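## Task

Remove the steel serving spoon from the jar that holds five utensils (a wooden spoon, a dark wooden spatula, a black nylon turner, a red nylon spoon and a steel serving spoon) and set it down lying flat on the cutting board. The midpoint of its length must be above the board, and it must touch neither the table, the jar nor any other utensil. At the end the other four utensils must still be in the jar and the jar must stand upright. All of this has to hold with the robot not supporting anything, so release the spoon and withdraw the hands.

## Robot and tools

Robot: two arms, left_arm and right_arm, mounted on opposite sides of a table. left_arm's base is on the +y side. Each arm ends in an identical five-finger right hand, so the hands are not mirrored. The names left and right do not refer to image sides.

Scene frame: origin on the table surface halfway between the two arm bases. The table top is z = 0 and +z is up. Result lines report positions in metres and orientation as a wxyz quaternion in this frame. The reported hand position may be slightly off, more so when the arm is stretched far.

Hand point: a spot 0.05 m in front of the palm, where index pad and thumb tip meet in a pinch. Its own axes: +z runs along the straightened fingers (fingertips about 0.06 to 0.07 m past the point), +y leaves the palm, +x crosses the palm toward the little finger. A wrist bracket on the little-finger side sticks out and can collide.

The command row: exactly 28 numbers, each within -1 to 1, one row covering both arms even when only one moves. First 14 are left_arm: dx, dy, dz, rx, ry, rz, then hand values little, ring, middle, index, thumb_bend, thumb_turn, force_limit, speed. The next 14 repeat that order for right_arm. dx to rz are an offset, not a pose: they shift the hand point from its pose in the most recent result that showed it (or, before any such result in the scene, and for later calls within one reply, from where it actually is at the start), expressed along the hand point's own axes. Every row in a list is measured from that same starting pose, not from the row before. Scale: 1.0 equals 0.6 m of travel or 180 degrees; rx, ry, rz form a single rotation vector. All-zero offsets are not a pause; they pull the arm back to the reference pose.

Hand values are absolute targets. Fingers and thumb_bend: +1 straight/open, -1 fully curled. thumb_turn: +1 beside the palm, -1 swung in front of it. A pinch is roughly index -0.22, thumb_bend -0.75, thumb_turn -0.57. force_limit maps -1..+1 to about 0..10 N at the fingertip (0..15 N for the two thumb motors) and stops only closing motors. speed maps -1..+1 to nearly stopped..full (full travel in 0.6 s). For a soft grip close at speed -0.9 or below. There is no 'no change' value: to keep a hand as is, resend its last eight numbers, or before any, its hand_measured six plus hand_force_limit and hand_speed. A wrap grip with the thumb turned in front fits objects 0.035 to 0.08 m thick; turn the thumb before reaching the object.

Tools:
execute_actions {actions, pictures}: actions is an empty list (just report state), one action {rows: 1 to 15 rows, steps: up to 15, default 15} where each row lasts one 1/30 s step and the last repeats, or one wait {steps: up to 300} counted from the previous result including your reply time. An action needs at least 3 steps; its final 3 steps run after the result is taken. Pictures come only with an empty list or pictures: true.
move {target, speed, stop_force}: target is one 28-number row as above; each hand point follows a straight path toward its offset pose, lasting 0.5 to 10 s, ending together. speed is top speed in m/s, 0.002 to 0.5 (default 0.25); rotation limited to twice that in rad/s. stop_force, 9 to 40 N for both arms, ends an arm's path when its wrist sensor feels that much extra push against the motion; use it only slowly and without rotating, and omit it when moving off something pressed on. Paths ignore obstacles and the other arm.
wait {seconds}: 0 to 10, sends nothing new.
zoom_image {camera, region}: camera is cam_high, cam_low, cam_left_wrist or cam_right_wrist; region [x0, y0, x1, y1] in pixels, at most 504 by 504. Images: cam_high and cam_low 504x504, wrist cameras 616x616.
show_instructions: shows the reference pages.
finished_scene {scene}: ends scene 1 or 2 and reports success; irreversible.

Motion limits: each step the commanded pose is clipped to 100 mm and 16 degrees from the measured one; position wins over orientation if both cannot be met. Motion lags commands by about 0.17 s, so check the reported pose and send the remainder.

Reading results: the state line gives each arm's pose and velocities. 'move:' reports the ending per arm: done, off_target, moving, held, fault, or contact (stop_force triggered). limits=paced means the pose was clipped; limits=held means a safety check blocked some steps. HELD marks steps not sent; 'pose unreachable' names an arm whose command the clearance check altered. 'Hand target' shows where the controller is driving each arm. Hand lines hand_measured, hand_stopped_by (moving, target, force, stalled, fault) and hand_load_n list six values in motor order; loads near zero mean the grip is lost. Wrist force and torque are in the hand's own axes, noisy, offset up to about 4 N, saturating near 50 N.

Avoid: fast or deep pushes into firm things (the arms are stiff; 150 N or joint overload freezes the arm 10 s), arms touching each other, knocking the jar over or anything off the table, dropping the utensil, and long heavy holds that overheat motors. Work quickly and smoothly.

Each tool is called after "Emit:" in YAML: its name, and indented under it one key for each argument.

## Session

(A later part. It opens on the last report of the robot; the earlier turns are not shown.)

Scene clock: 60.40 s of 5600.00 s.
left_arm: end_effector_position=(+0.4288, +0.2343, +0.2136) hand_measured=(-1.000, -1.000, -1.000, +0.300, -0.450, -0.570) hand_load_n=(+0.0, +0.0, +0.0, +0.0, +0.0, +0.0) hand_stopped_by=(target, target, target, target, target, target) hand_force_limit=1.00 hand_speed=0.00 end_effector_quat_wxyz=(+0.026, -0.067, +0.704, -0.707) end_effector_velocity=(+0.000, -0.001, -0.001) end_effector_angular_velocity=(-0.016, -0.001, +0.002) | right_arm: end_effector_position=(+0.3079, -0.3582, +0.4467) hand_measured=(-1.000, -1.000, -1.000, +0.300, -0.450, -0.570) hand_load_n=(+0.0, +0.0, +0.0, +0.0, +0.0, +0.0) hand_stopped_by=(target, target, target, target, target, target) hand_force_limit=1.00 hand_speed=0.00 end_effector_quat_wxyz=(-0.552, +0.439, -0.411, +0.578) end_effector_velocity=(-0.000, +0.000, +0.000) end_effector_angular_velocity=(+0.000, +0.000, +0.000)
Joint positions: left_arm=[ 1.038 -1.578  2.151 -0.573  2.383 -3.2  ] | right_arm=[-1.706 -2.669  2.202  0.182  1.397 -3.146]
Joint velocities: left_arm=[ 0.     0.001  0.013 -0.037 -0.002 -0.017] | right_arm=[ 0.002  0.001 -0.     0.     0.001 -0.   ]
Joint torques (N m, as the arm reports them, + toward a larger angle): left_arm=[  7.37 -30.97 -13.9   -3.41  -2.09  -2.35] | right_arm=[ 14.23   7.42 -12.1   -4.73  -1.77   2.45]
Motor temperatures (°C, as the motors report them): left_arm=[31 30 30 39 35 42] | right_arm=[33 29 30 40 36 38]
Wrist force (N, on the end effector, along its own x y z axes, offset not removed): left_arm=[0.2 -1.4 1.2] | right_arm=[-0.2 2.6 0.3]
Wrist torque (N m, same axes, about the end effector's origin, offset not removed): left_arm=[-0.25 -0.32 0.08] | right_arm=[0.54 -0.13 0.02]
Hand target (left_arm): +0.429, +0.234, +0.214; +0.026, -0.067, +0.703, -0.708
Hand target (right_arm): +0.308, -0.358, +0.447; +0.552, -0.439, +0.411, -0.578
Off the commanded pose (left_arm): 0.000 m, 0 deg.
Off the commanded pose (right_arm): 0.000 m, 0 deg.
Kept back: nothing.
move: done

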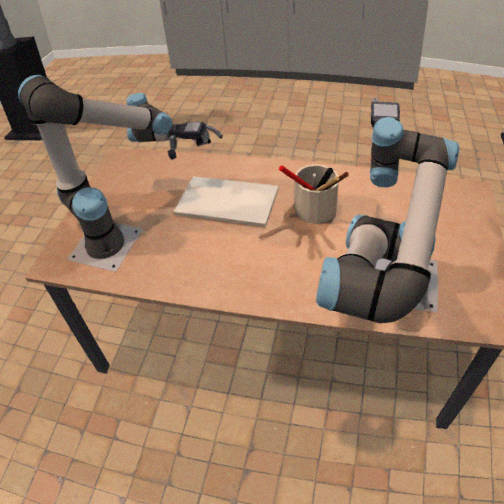

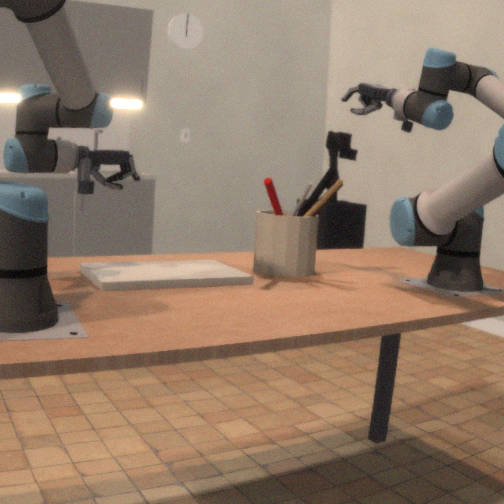

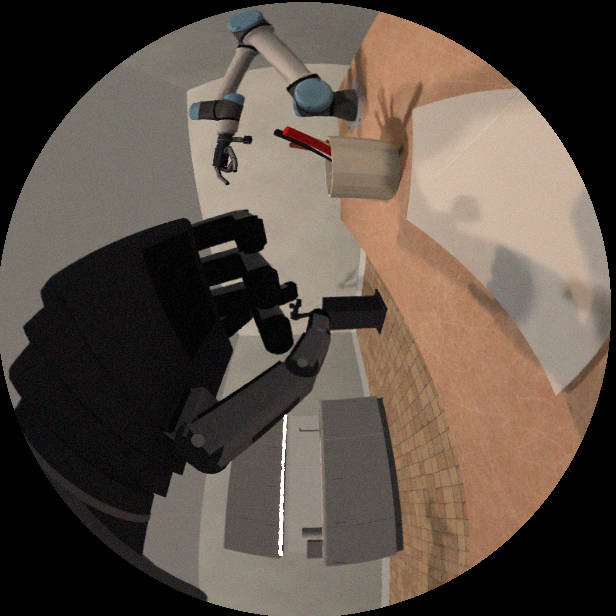

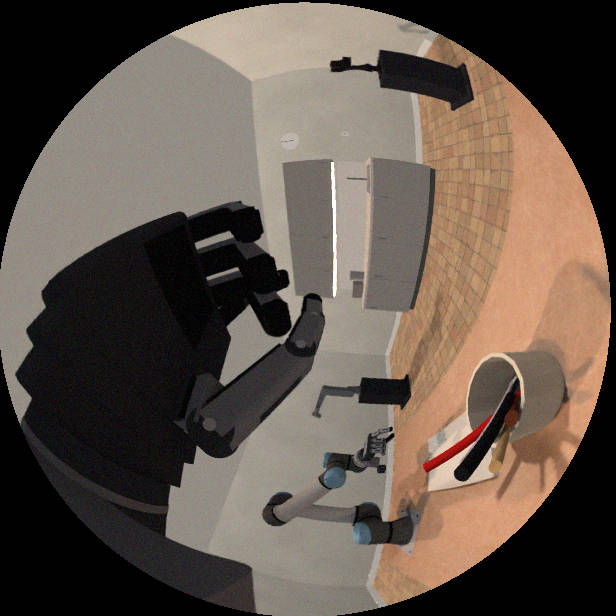

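Emit:
move:
  target: [0.35,-0.05,0.42,0,0,0,-1,-1,-1,0.3,-0.45,-0.57,1.0,0,0,0,0,0,0,0,-1,-1,-1,0.3,-0.45,-0.57,1.0,0]
  speed: 0.15

Emit:
zoom_image:
  camera: "cam_high"
  region: [200,120,380,240]

Emit:
zoom_image:
  camera: "cam_low"
  region: [150,100,370,290]

Scene clock: 63.47 s of 5600.00 s.
left_arm: end_effector_position=(+0.2555, -0.0423, +0.2561) hand_measured=(-1.000, -1.000, -1.000, +0.300, -0.450, -0.570) hand_load_n=(+0.0, +0.0, +0.0, +0.0, +0.0, +0.0) hand_stopped_by=(target, target, target, target, target, target) hand_force_limit=1.00 hand_speed=0.00 end_effector_quat_wxyz=(+0.025, -0.067, +0.703, -0.707) end_effector_velocity=(-0.001, -0.003, +0.000) end_effector_angular_velocity=(+0.000, -0.000, +0.001) | right_arm: end_effector_position=(+0.3079, -0.3582, +0.4467) hand_measured=(-1.000, -1.000, -1.000, +0.300, -0.450, -0.570) hand_load_n=(+0.0, +0.0, +0.0, +0.0, +0.0, +0.0) hand_stopped_by=(target, target, target, target, target, target) hand_force_limit=1.00 hand_speed=0.00 end_effector_quat_wxyz=(-0.552, +0.439, -0.411, +0.578) end_effector_velocity=(+0.000, +0.000, -0.000) end_effector_angular_velocity=(-0.001, +0.000, +0.000)
Joint positions: left_arm=[ 0.192 -1.521  1.968 -0.448  1.538 -3.202] | right_arm=[-1.706 -2.669  2.202  0.182  1.397 -3.146]
Joint velocities: left_arm=[-0.003  0.005 -0.005  0.001 -0.004  0.   ] | right_arm=[-0.     0.    -0.     0.    -0.001 -0.001]
Joint torques (N m, as the arm reports them, + toward a larger angle): left_arm=[ -7.95 -12.69 -29.53   0.91  -1.84   2.34] | right_arm=[ 13.64   7.57 -11.38  -4.67  -1.69   2.44]
Motor temperatures (°C, as the motors report them): left_arm=[31 30 30 39 35 42] | right_arm=[33 29 30 40 36 38]
Wrist force (N, on the end effector, along its own x y z axes, offset not removed): left_arm=[-0.3 -0.5 1.7] | right_arm=[1.1 2.4 1.0]
Wrist torque (N m, same axes, about the end effector's origin, offset not removed): left_arm=[-0.14 -0.19 0.06] | right_arm=[0.48 -0.42 0.13]
Hand target (left_arm): +0.255, -0.043, +0.256; +0.025, -0.067, +0.703, -0.707
Hand target (right_arm): +0.308, -0.358, +0.447; +0.552, -0.439, +0.411, -0.578
Off the commanded pose (left_arm): 0.001 m, 0 deg.
Off the commanded pose (right_arm): 0.000 m, 0 deg.
Kept back: nothing.
move: done

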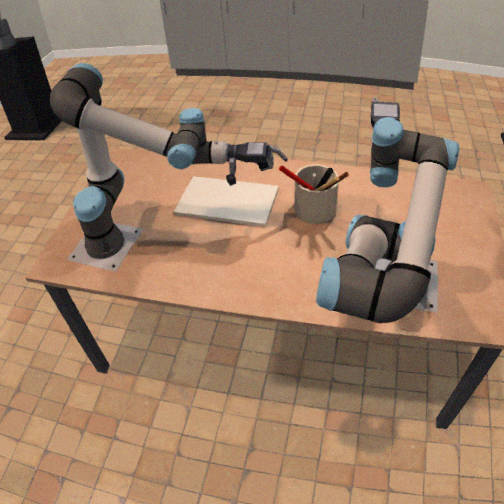

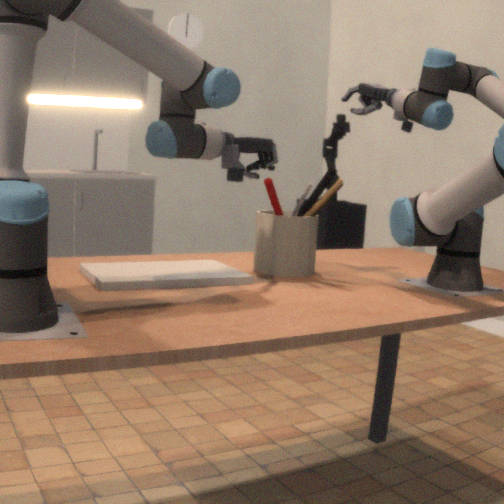

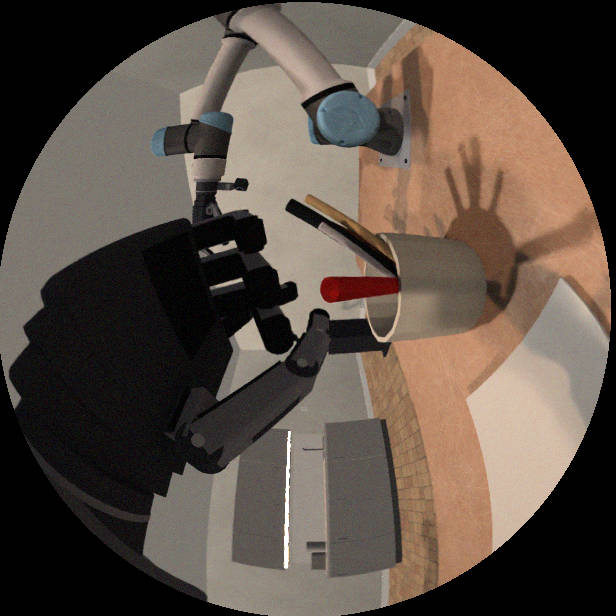

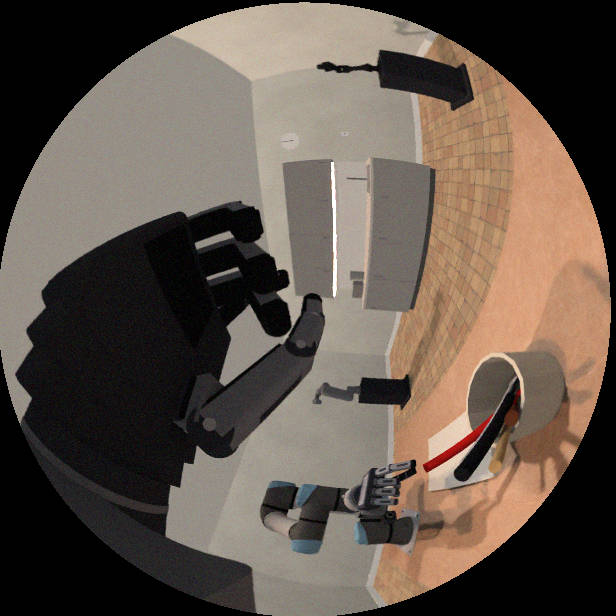

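Region (200, 120, 380, 240) of cam_high's 504x504 image, scaled by 2.800, with more detail than that image has.

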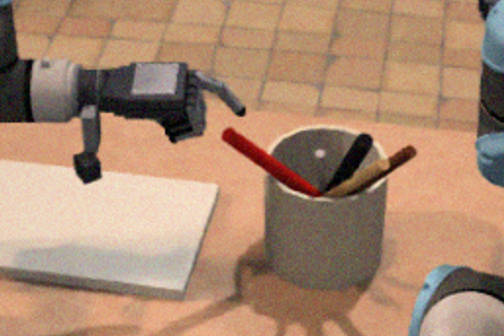

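Region (150, 100, 370, 290) of cam_low's 504x504 image, scaled by 2.291, with more detail than that image has; it fills the top 435 rows of this view, and the rest is white.

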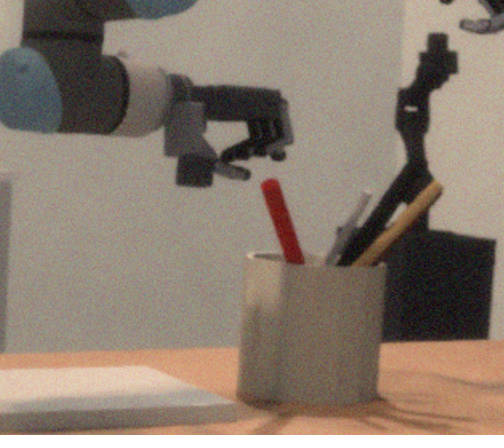

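Emit:
move:
  target: [0.075,0,0.13,0,0,0,-1,-1,-1,0.3,-0.45,-0.57,1.0,0,0,0,0,0,0,0,-1,-1,-1,0.3,-0.45,-0.57,1.0,0]
  speed: 0.08

Emit:
zoom_image:
  camera: "cam_high"
  region: [200,120,380,240]

Emit:
zoom_image:
  camera: "cam_low"
  region: [150,100,370,290]

Scene clock: 65.33 s of 5600.00 s.
left_arm: end_effector_position=(+0.2212, -0.1251, +0.2589) hand_measured=(-1.000, -1.000, -1.000, +0.300, -0.450, -0.570) hand_load_n=(+0.0, +0.0, +0.0, +0.0, +0.0, +0.0) hand_stopped_by=(target, target, target, target, target, target) hand_force_limit=1.00 hand_speed=0.00 end_effector_quat_wxyz=(+0.025, -0.068, +0.703, -0.707) end_effector_velocity=(-0.001, -0.003, +0.001) end_effector_angular_velocity=(-0.001, -0.001, +0.001) | right_arm: end_effector_position=(+0.3079, -0.3582, +0.4467) hand_measured=(-1.000, -1.000, -1.000, +0.300, -0.450, -0.570) hand_load_n=(+0.0, +0.0, +0.0, +0.0, +0.0, +0.0) hand_stopped_by=(target, target, target, target, target, target) hand_force_limit=1.00 hand_speed=0.00 end_effector_quat_wxyz=(-0.552, +0.439, -0.411, +0.578) end_effector_velocity=(-0.000, -0.000, +0.000) end_effector_angular_velocity=(-0.001, -0.001, -0.000)
Joint positions: left_arm=[ 0.098 -1.37   1.787 -0.418  1.444 -3.202] | right_arm=[-1.706 -2.669  2.202  0.182  1.397 -3.146]
Joint velocities: left_arm=[-0.002  0.005 -0.008  0.002 -0.003  0.001] | right_arm=[-0.    -0.001 -0.     0.     0.    -0.   ]
Joint torques (N m, as the arm reports them, + toward a larger angle): left_arm=[ -6.52 -19.3  -31.26   1.18  -2.11  -2.26] | right_arm=[ 14.1    8.47 -12.13  -4.43  -1.57   2.25]
Motor temperatures (°C, as the motors report them): left_arm=[31 30 30 39 35 42] | right_arm=[33 29 30 40 36 38]
Wrist force (N, on the end effector, along its own x y z axes, offset not removed): left_arm=[0.9 -1.2 -0.2] | right_arm=[1.7 1.0 4.3]
Wrist torque (N m, same axes, about the end effector's origin, offset not removed): left_arm=[-0.18 -0.44 0.11] | right_arm=[0.18 -0.49 0.09]
Hand target (left_arm): +0.221, -0.125, +0.259; +0.025, -0.068, +0.703, -0.707
Hand target (right_arm): +0.308, -0.358, +0.447; +0.552, -0.439, +0.411, -0.578
Off the commanded pose (left_arm): 0.000 m, 0 deg.
Off the commanded pose (right_arm): 0.000 m, 0 deg.
Kept back: nothing.
move: done

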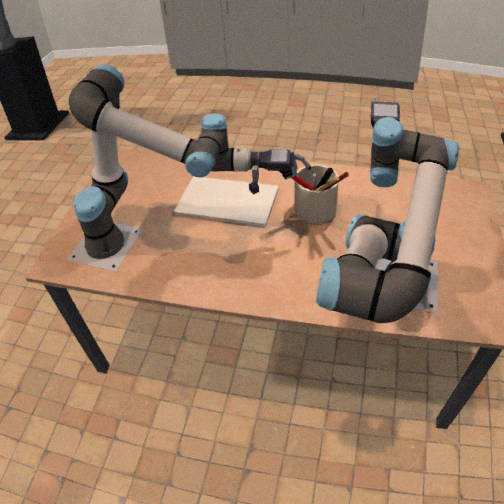

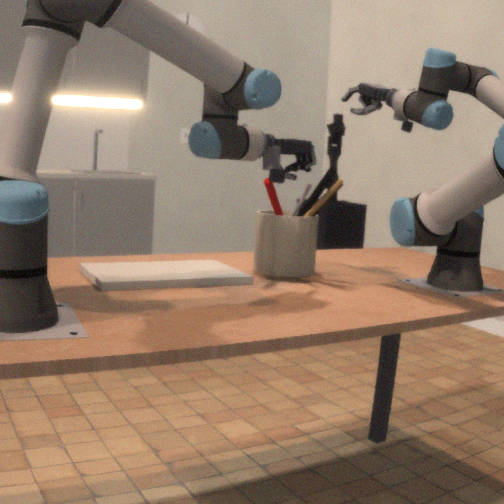

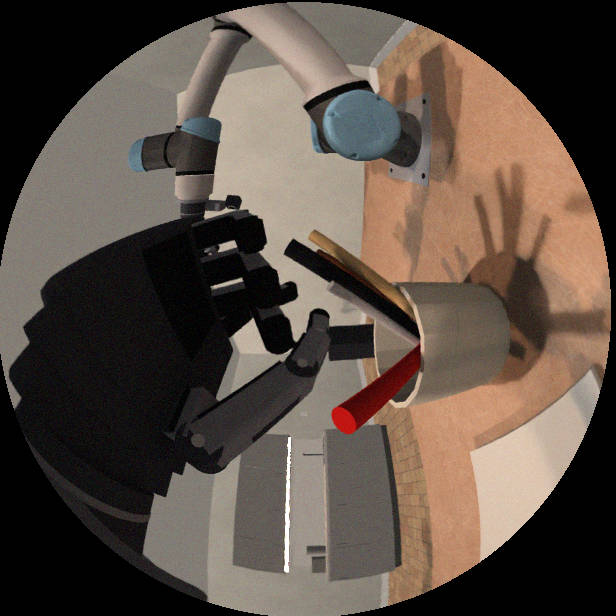

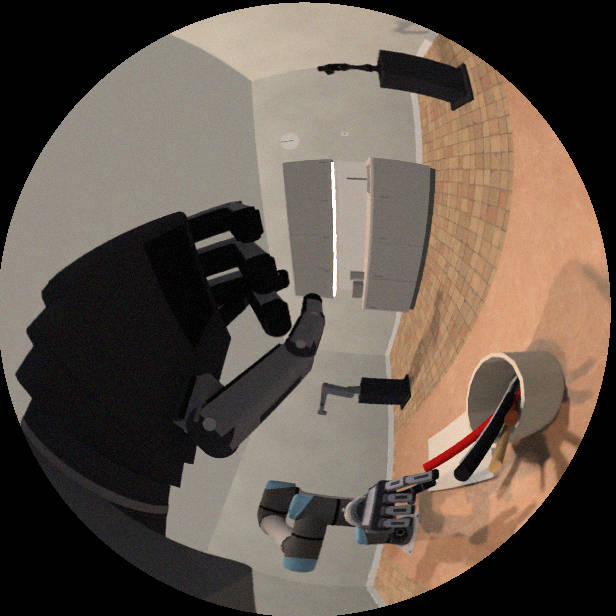

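Region (200, 120, 380, 240) of cam_high's 504x504 image, scaled by 2.800, with more detail than that image has.

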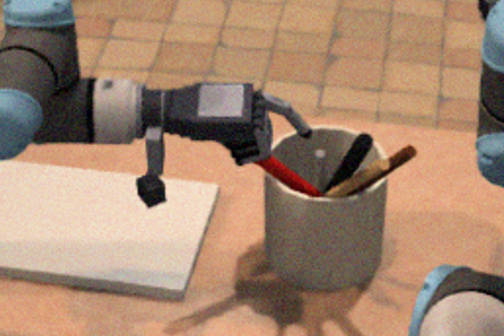

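Region (150, 100, 370, 290) of cam_low's 504x504 image, scaled by 2.291, with more detail than that image has; it fills the top 435 rows of this view, and the rest is white.

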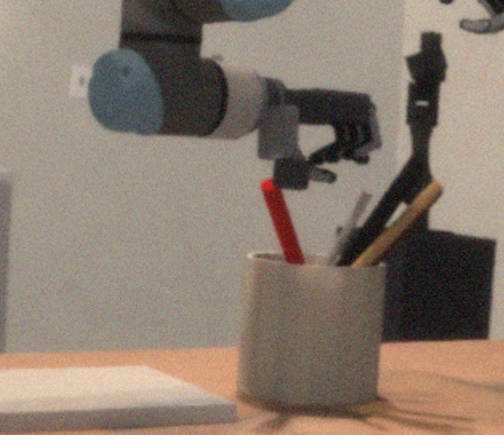

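Emit:
move:
  target: [0,0,0.07,-0.19,0,0,-1,-1,-1,0.3,-0.45,-0.57,1.0,0,0,0,0,0,0,0,-1,-1,-1,0.3,-0.45,-0.57,1.0,0]
  speed: 0.08

Emit:
zoom_image:
  camera: "cam_high"
  region: [200,120,380,240]

Emit:
zoom_image:
  camera: "cam_low"
  region: [150,100,370,290]

Scene clock: 69.70 s of 5600.00 s.
left_arm: end_effector_position=(+0.2266, -0.1666, +0.2588) hand_measured=(-1.000, -1.000, -1.000, +0.300, -0.450, -0.570) hand_load_n=(+0.0, +0.0, +0.0, +0.0, +0.0, +0.0) hand_stopped_by=(target, target, target, target, target, target) hand_force_limit=1.00 hand_speed=0.00 end_effector_quat_wxyz=(-0.004, +0.071, -0.880, +0.470) end_effector_velocity=(+0.001, -0.001, +0.000) end_effector_angular_velocity=(+0.017, +0.001, -0.001) | right_arm: end_effector_position=(+0.3079, -0.3582, +0.4467) hand_measured=(-1.000, -1.000, -1.000, +0.300, -0.450, -0.570) hand_load_n=(+0.0, +0.0, +0.0, +0.0, +0.0, +0.0) hand_stopped_by=(target, target, target, target, target, target) hand_force_limit=1.00 hand_speed=0.00 end_effector_quat_wxyz=(-0.552, +0.439, -0.411, +0.578) end_effector_velocity=(-0.000, +0.000, +0.000) end_effector_angular_velocity=(+0.000, -0.000, +0.000)
Joint positions: left_arm=[ 0.138 -1.001  0.969  0.624  1.533 -3.239] | right_arm=[-1.706 -2.669  2.202  0.182  1.397 -3.146]
Joint velocities: left_arm=[ 0.002  0.018 -0.034  0.033  0.002  0.001] | right_arm=[ 0. -0. -0. -0.  0.  0.]
Joint torques (N m, as the arm reports them, + toward a larger angle): left_arm=[  7.35 -33.72 -29.8    2.31   2.35  -2.19] | right_arm=[ 14.27   7.47 -11.7   -4.42  -1.45   2.38]
Motor temperatures (°C, as the motors report them): left_arm=[31 30 30 39 35 42] | right_arm=[33 29 30 40 36 38]
Wrist force (N, on the end effector, along its own x y z axes, offset not removed): left_arm=[0.3 -1.9 1.1] | right_arm=[1.9 1.6 2.0]
Wrist torque (N m, same axes, about the end effector's origin, offset not removed): left_arm=[-0.27 -0.31 0.18] | right_arm=[0.26 -0.50 0.08]
Hand target (left_arm): +0.227, -0.167, +0.259; +0.004, -0.071, +0.880, -0.469
Hand target (right_arm): +0.308, -0.358, +0.447; +0.552, -0.439, +0.411, -0.578
Off the commanded pose (left_arm): 0.000 m, 0 deg.
Off the commanded pose (right_arm): 0.000 m, 0 deg.
Kept back: nothing.
move: done

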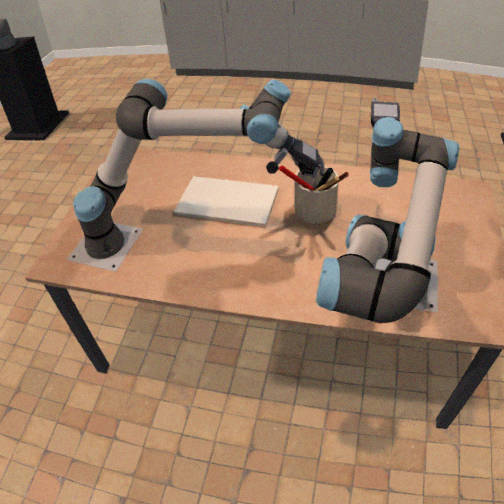

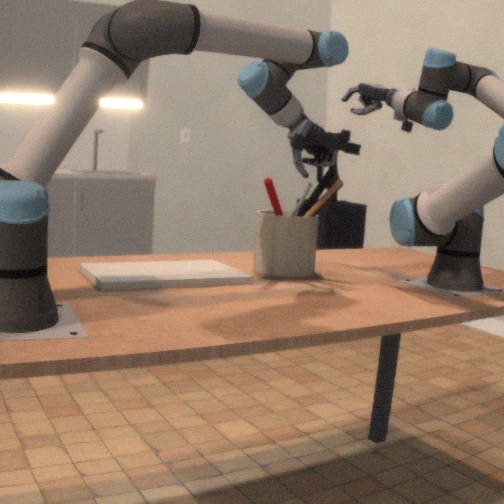

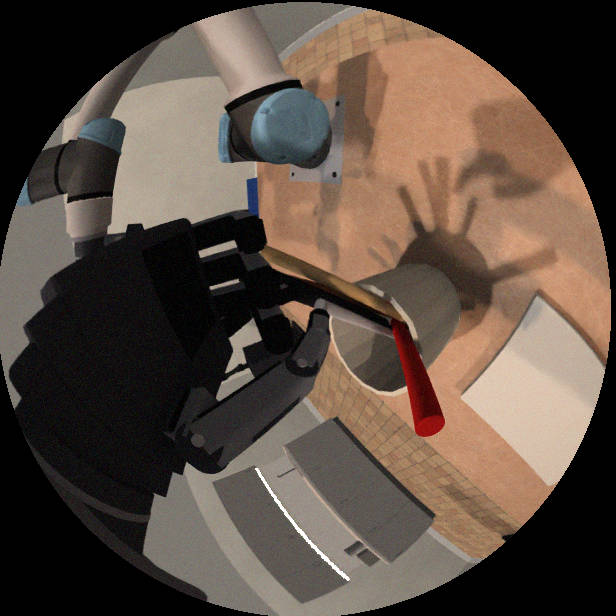

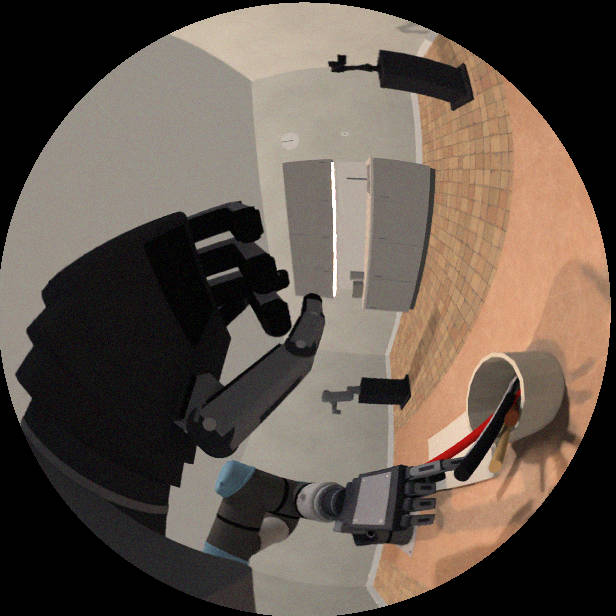

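Region (200, 120, 380, 240) of cam_high's 504x504 image, scaled by 2.800, with more detail than that image has.

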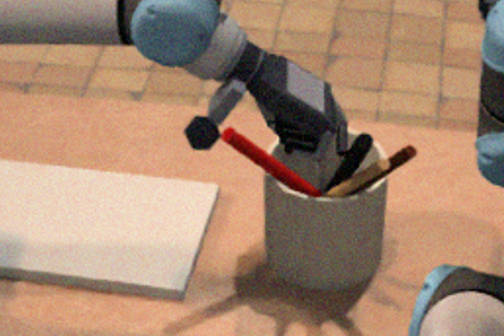

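Region (150, 100, 370, 290) of cam_low's 504x504 image, scaled by 2.291, with more detail than that image has; it fills the top 435 rows of this view, and the rest is white.

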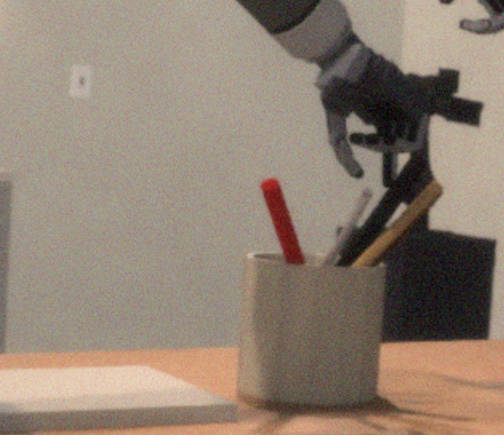

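Emit:
move:
  target: [0,0.02,0.03,0.12,0,0,-1,-1,-1,0.3,-0.45,-0.57,1.0,0,0,0,0,0,0,0,-1,-1,-1,0.3,-0.45,-0.57,1.0,0]
  speed: 0.05

Emit:
zoom_image:
  camera: "cam_left_wrist"
  region: [200,200,450,400]

Emit:
zoom_image:
  camera: "cam_low"
  region: [230,120,370,250]

Scene clock: 74.07 s of 5600.00 s.
left_arm: end_effector_position=(+0.2265, -0.1748, +0.2390) hand_measured=(-1.000, -1.000, -1.000, +0.300, -0.450, -0.570) hand_load_n=(+0.0, +0.0, +0.0, -0.5, +0.0, +0.0) hand_stopped_by=(target, target, target, target, target, target) hand_force_limit=1.00 hand_speed=0.00 end_effector_quat_wxyz=(-0.018, +0.070, -0.777, +0.626) end_effector_velocity=(+0.001, +0.000, -0.000) end_effector_angular_velocity=(-0.015, -0.002, +0.003) | right_arm: end_effector_position=(+0.3079, -0.3582, +0.4467) hand_measured=(-1.000, -1.000, -1.000, +0.300, -0.450, -0.570) hand_load_n=(+0.0, +0.0, +0.0, +0.0, +0.0, +0.0) hand_stopped_by=(target, target, target, target, target, target) hand_force_limit=1.00 hand_speed=0.00 end_effector_quat_wxyz=(-0.552, +0.439, -0.411, +0.578) end_effector_velocity=(-0.000, +0.000, -0.000) end_effector_angular_velocity=(-0.000, -0.000, +0.001)
Joint positions: left_arm=[ 0.119 -1.188  1.462 -0.055  1.48  -3.223] | right_arm=[-1.706 -2.669  2.202  0.182  1.397 -3.146]
Joint velocities: left_arm=[ 0.001 -0.005  0.016 -0.027 -0.003  0.001] | right_arm=[ 0.    -0.     0.     0.    -0.001  0.   ]
Joint torques (N m, as the arm reports them, + toward a larger angle): left_arm=[ -8.48 -51.19 -15.24  -3.3   -2.05   2.25] | right_arm=[ 13.82   7.4  -12.28  -4.56  -1.66   2.21]
Motor temperatures (°C, as the motors report them): left_arm=[31 30 30 39 35 42] | right_arm=[33 29 30 40 36 38]
Wrist force (N, on the end effector, along its own x y z axes, offset not removed): left_arm=[0.3 -1.0 -0.1] | right_arm=[0.9 2.1 2.7]
Wrist torque (N m, same axes, about the end effector's origin, offset not removed): left_arm=[-0.02 -0.36 0.19] | right_arm=[0.33 -0.40 0.08]
Hand target (left_arm): +0.226, -0.175, +0.239; +0.018, -0.070, +0.776, -0.627
Hand target (right_arm): +0.308, -0.358, +0.447; +0.552, -0.439, +0.411, -0.578
Off the commanded pose (left_arm): 0.000 m, 0 deg.
Off the commanded pose (right_arm): 0.000 m, 0 deg.
Kept back: nothing.
move: done

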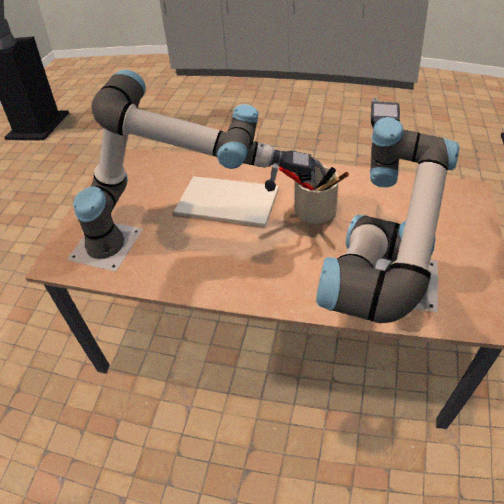

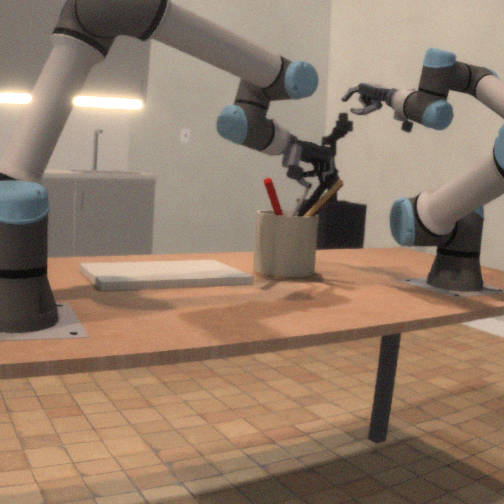

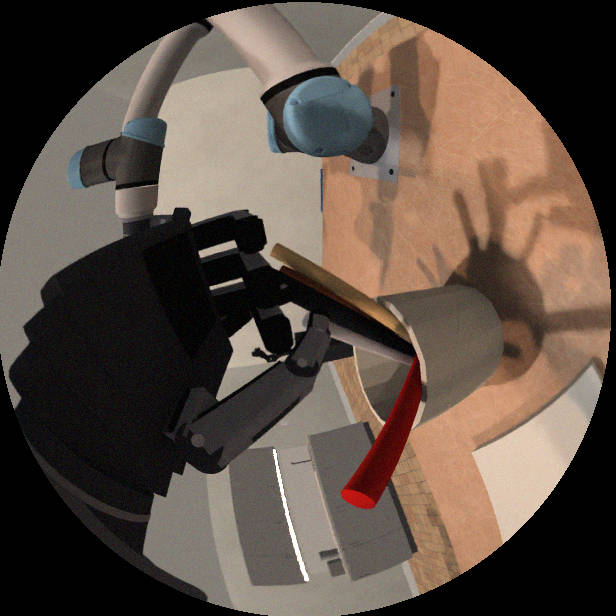

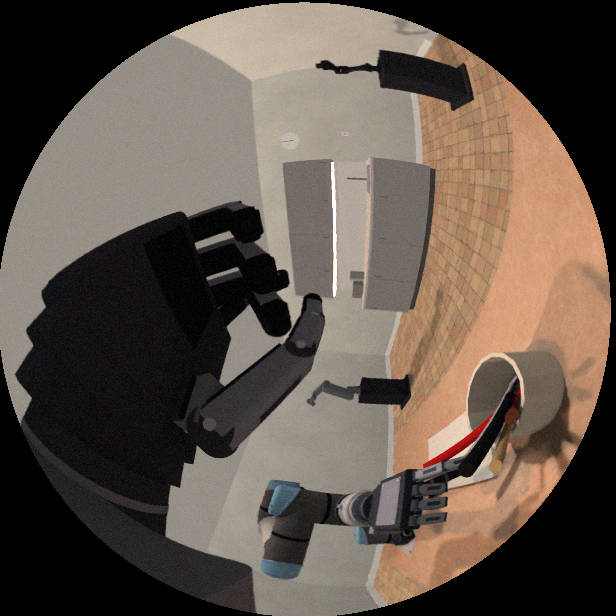

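Region (200, 200, 450, 400) of cam_left_wrist's 616x616 image, scaled by 2.016, with more detail than that image has; it fills the top 403 rows of this view, and the rest is white.

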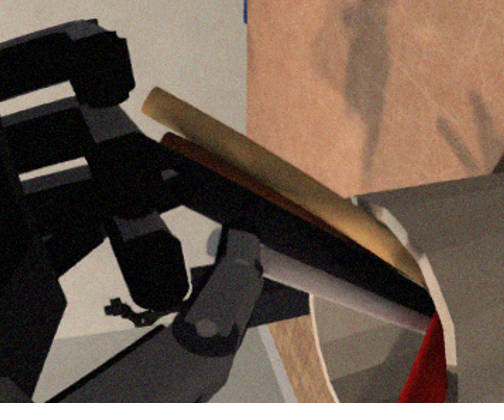

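Region (230, 120, 370, 250) of cam_low's 504x504 image, scaled by 3.600, with more detail than that image has; it fills the top 468 rows of this view, and the rest is white.

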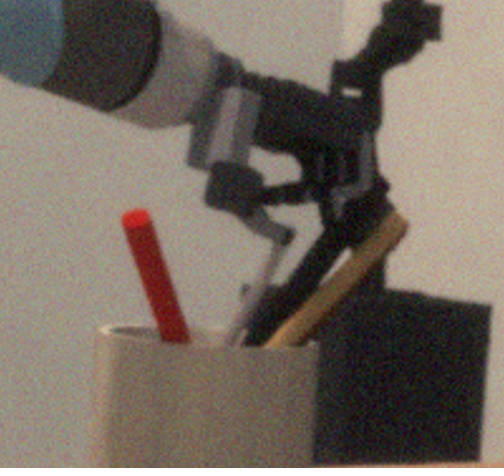

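Emit:
move:
  target: [0,0.03,-0.005,0,0,0,-1,-1,-1,0.08,-0.45,-0.57,1.0,-0.5,0,0,0,0,0,0,-1,-1,-1,0.3,-0.45,-0.57,1.0,0]
  speed: 0.01
  stop_force: 9

Emit:
zoom_image:
  camera: "cam_left_wrist"
  region: [200,200,450,400]

Emit:
zoom_image:
  camera: "cam_low"
  region: [230,120,370,250]

Scene clock: 76.33 s of 5600.00 s.
left_arm: end_effector_position=(+0.2246, -0.1683, +0.2224) hand_measured=(-1.000, -1.000, -1.000, +0.080, -0.450, -0.570) hand_load_n=(+0.0, +0.0, +0.0, +0.0, +0.0, +0.0) hand_stopped_by=(target, target, target, target, target, target) hand_force_limit=1.00 hand_speed=-0.50 end_effector_quat_wxyz=(-0.018, +0.070, -0.777, +0.626) end_effector_velocity=(-0.002, +0.001, -0.003) end_effector_angular_velocity=(-0.000, +0.001, -0.000) | right_arm: end_effector_position=(+0.3079, -0.3582, +0.4467) hand_measured=(-1.000, -1.000, -1.000, +0.300, -0.450, -0.570) hand_load_n=(+0.0, +0.0, +0.0, +0.0, +0.0, +0.0) hand_stopped_by=(target, target, target, target, target, target) hand_force_limit=1.00 hand_speed=0.00 end_effector_quat_wxyz=(-0.552, +0.439, -0.411, +0.578) end_effector_velocity=(+0.000, -0.000, -0.000) end_effector_angular_velocity=(-0.001, +0.001, -0.001)
Joint positions: left_arm=[ 0.115 -1.193  1.512 -0.101  1.477 -3.224] | right_arm=[-1.706 -2.669  2.202  0.182  1.397 -3.146]
Joint velocities: left_arm=[-0.003 -0.     0.008 -0.008 -0.002 -0.001] | right_arm=[-0.001  0.001 -0.     0.     0.    -0.001]
Joint torques (N m, as the arm reports them, + toward a larger angle): left_arm=[ -8.02 -51.2  -15.34  -3.43  -2.12  -2.2 ] | right_arm=[ 13.86   7.98 -10.61  -4.42  -1.59   2.61]
Motor temperatures (°C, as the motors report them): left_arm=[31 30 30 39 35 42] | right_arm=[33 29 30 40 36 38]
Wrist force (N, on the end effector, along its own x y z axes, offset not removed): left_arm=[-0.7 -2.0 1.8] | right_arm=[0.8 1.2 1.9]
Wrist torque (N m, same axes, about the end effector's origin, offset not removed): left_arm=[-0.30 -0.22 0.00] | right_arm=[0.36 -0.29 0.00]
Hand target (left_arm): +0.225, -0.168, +0.222; +0.018, -0.070, +0.777, -0.626
Hand target (right_arm): +0.308, -0.358, +0.447; +0.552, -0.439, +0.411, -0.578
Off the commanded pose (left_arm): 0.000 m, 0 deg.
Off the commanded pose (right_arm): 0.000 m, 0 deg.
Kept back: nothing.
move: done

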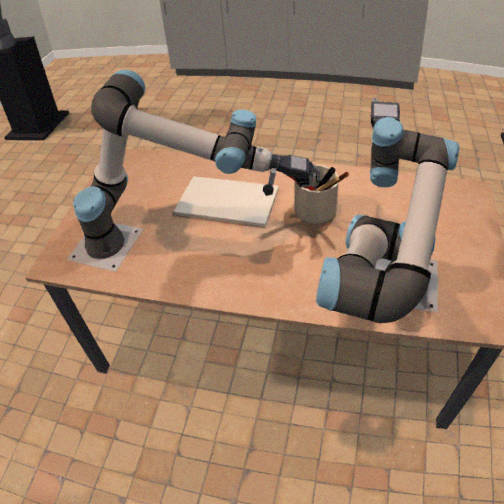

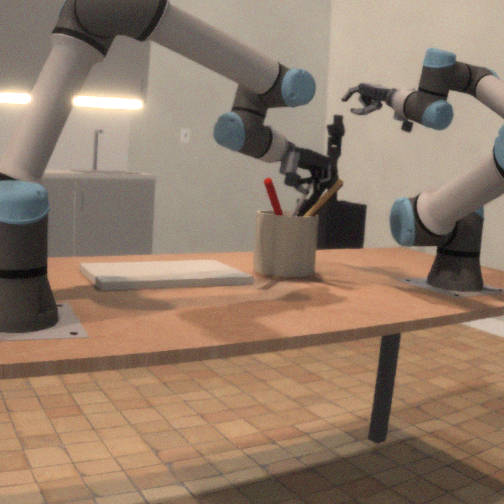

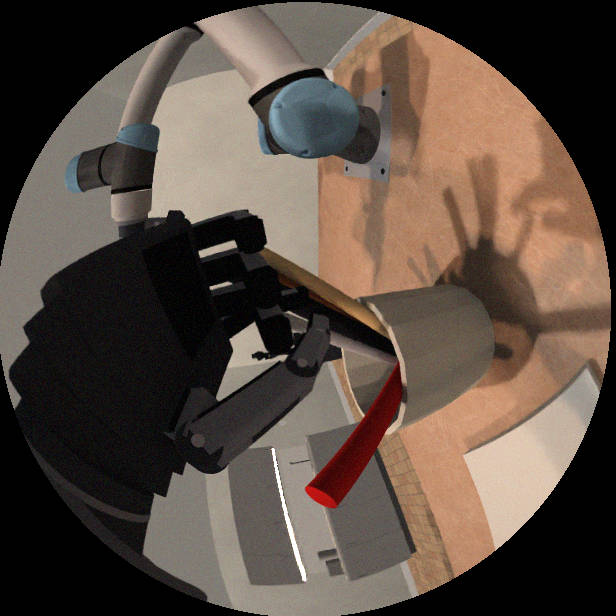

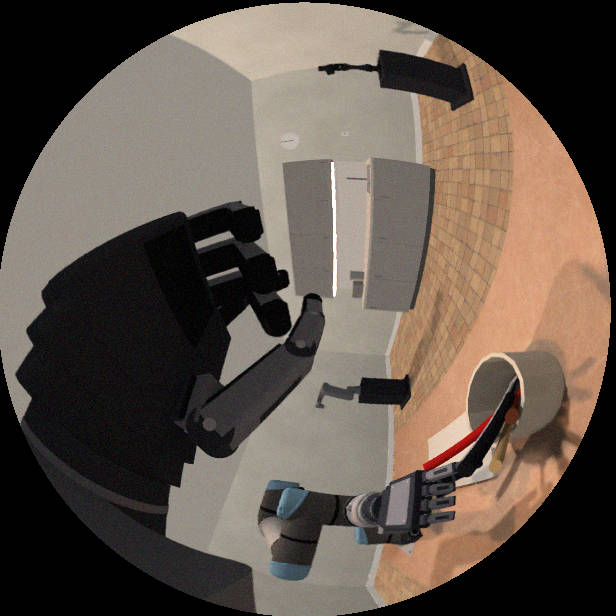

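Region (200, 200, 450, 400) of cam_left_wrist's 616x616 image, scaled by 2.016, with more detail than that image has; it fills the top 403 rows of this view, and the rest is white.

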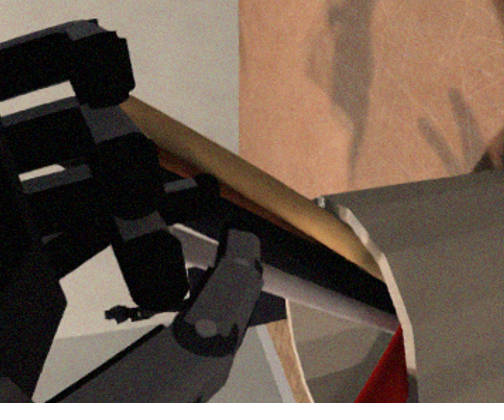

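Region (230, 120, 370, 250) of cam_low's 504x504 image, scaled by 3.600, with more detail than that image has; it fills the top 468 rows of this view, and the rest is white.

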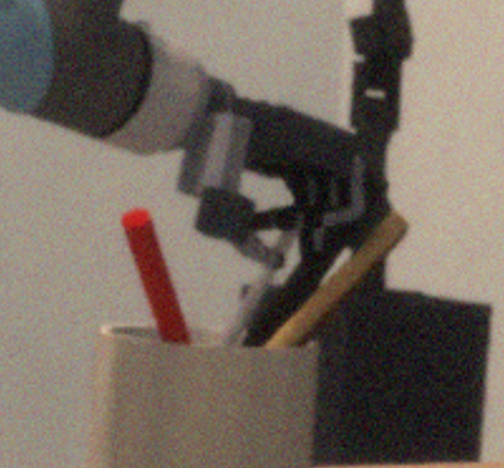

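Emit:
move:
  target: [0,0,0,0,0,0,-1,-1,-1,-0.8,-0.45,-0.57,1.0,-0.7,0,0,0,0,0,0,-1,-1,-1,0.3,-0.45,-0.57,1.0,0]
  speed: 0.01

Emit:
zoom_image:
  camera: "cam_left_wrist"
  region: [200,200,450,400]

Emit:
zoom_image:
  camera: "cam_low"
  region: [230,120,370,250]

Scene clock: 77.57 s of 5600.00 s.
left_arm: end_effector_position=(+0.2246, -0.1683, +0.2225) hand_measured=(-1.000, -1.000, -1.000, -0.282, -0.450, -0.570) hand_load_n=(+0.0, +0.0, +0.0, +10.5, +1.0, -0.5) hand_stopped_by=(target, target, target, force, target, target) hand_force_limit=1.00 hand_speed=-0.70 end_effector_quat_wxyz=(-0.018, +0.070, -0.777, +0.626) end_effector_velocity=(-0.000, -0.001, +0.000) end_effector_angular_velocity=(-0.001, -0.001, -0.001) | right_arm: end_effector_position=(+0.3079, -0.3582, +0.4467) hand_measured=(-1.000, -1.000, -1.000, +0.300, -0.450, -0.570) hand_load_n=(+0.0, +0.0, +0.0, +0.0, +0.0, +0.0) hand_stopped_by=(target, target, target, target, target, target) hand_force_limit=1.00 hand_speed=0.00 end_effector_quat_wxyz=(-0.552, +0.439, -0.411, +0.578) end_effector_velocity=(+0.000, -0.000, -0.000) end_effector_angular_velocity=(+0.001, +0.000, -0.001)
Joint positions: left_arm=[ 0.115 -1.193  1.512 -0.101  1.477 -3.224] | right_arm=[-1.706 -2.669  2.202  0.182  1.397 -3.146]
Joint velocities: left_arm=[-0.001  0.    -0.001 -0.001  0.     0.001] | right_arm=[-0.001  0.     0.     0.     0.     0.001]
Joint torques (N m, as the arm reports them, + toward a larger angle): left_arm=[  7.49 -34.25 -30.3    1.43   1.45  -1.36] | right_arm=[ 14.54   8.06 -11.53  -4.5   -1.65   2.41]
Motor temperatures (°C, as the motors report them): left_arm=[31 30 30 39 35 42] | right_arm=[33 29 30 40 36 38]
Wrist force (N, on the end effector, along its own x y z axes, offset not removed): left_arm=[-0.2 -2.1 0.2] | right_arm=[1.6 1.7 2.0]
Wrist torque (N m, same axes, about the end effector's origin, offset not removed): left_arm=[-0.32 -0.10 -0.02] | right_arm=[0.37 -0.39 0.05]
Hand target (left_arm): +0.225, -0.168, +0.222; +0.018, -0.070, +0.777, -0.626
Hand target (right_arm): +0.308, -0.358, +0.447; +0.552, -0.439, +0.411, -0.578
Off the commanded pose (left_arm): 0.000 m, 0 deg.
Off the commanded pose (right_arm): 0.000 m, 0 deg.
Kept back: nothing.
move: done

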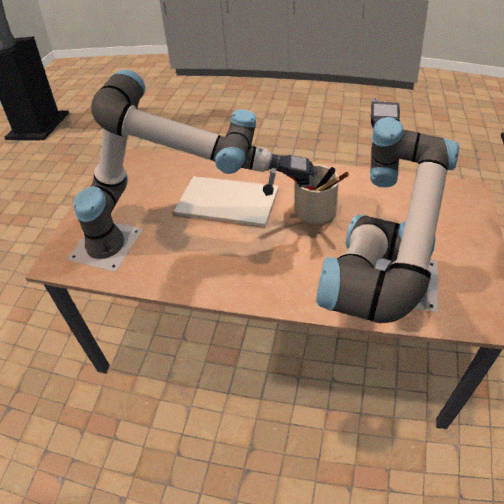

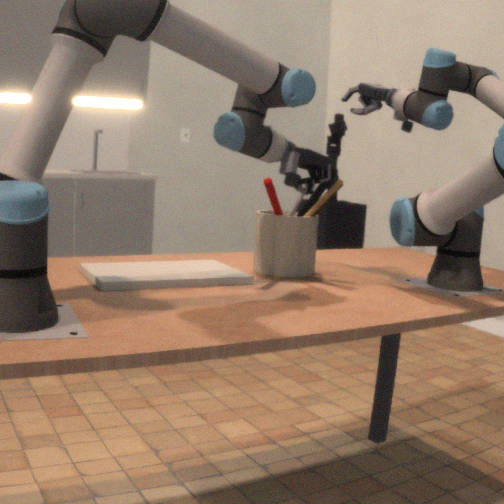

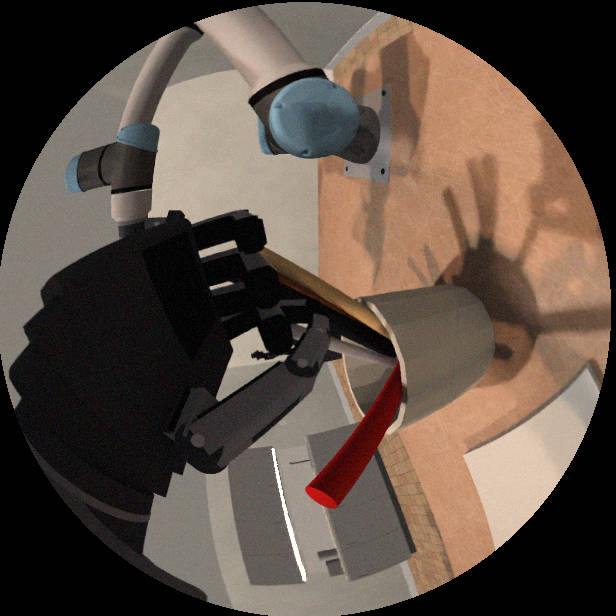

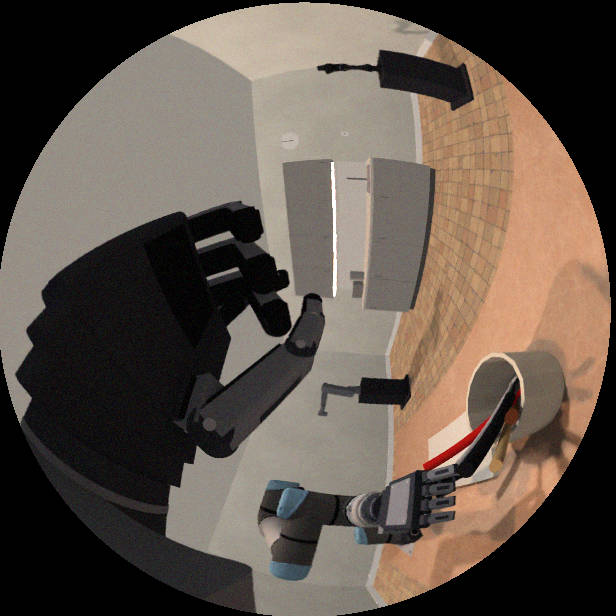

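Region (200, 200, 450, 400) of cam_left_wrist's 616x616 image, scaled by 2.016, with more detail than that image has; it fills the top 403 rows of this view, and the rest is white.

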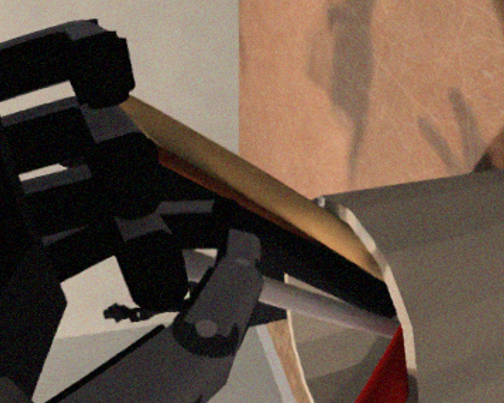

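Region (230, 120, 370, 250) of cam_low's 504x504 image, scaled by 3.600, with more detail than that image has; it fills the top 468 rows of this view, and the rest is white.

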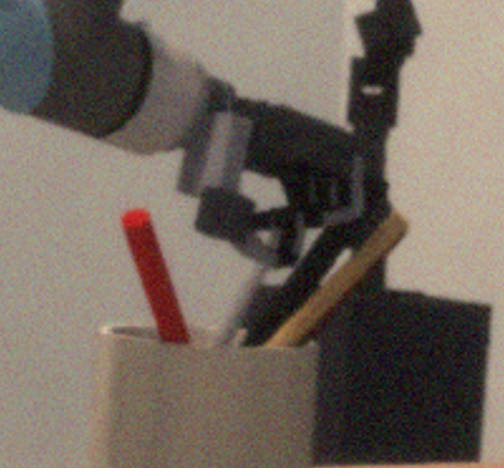

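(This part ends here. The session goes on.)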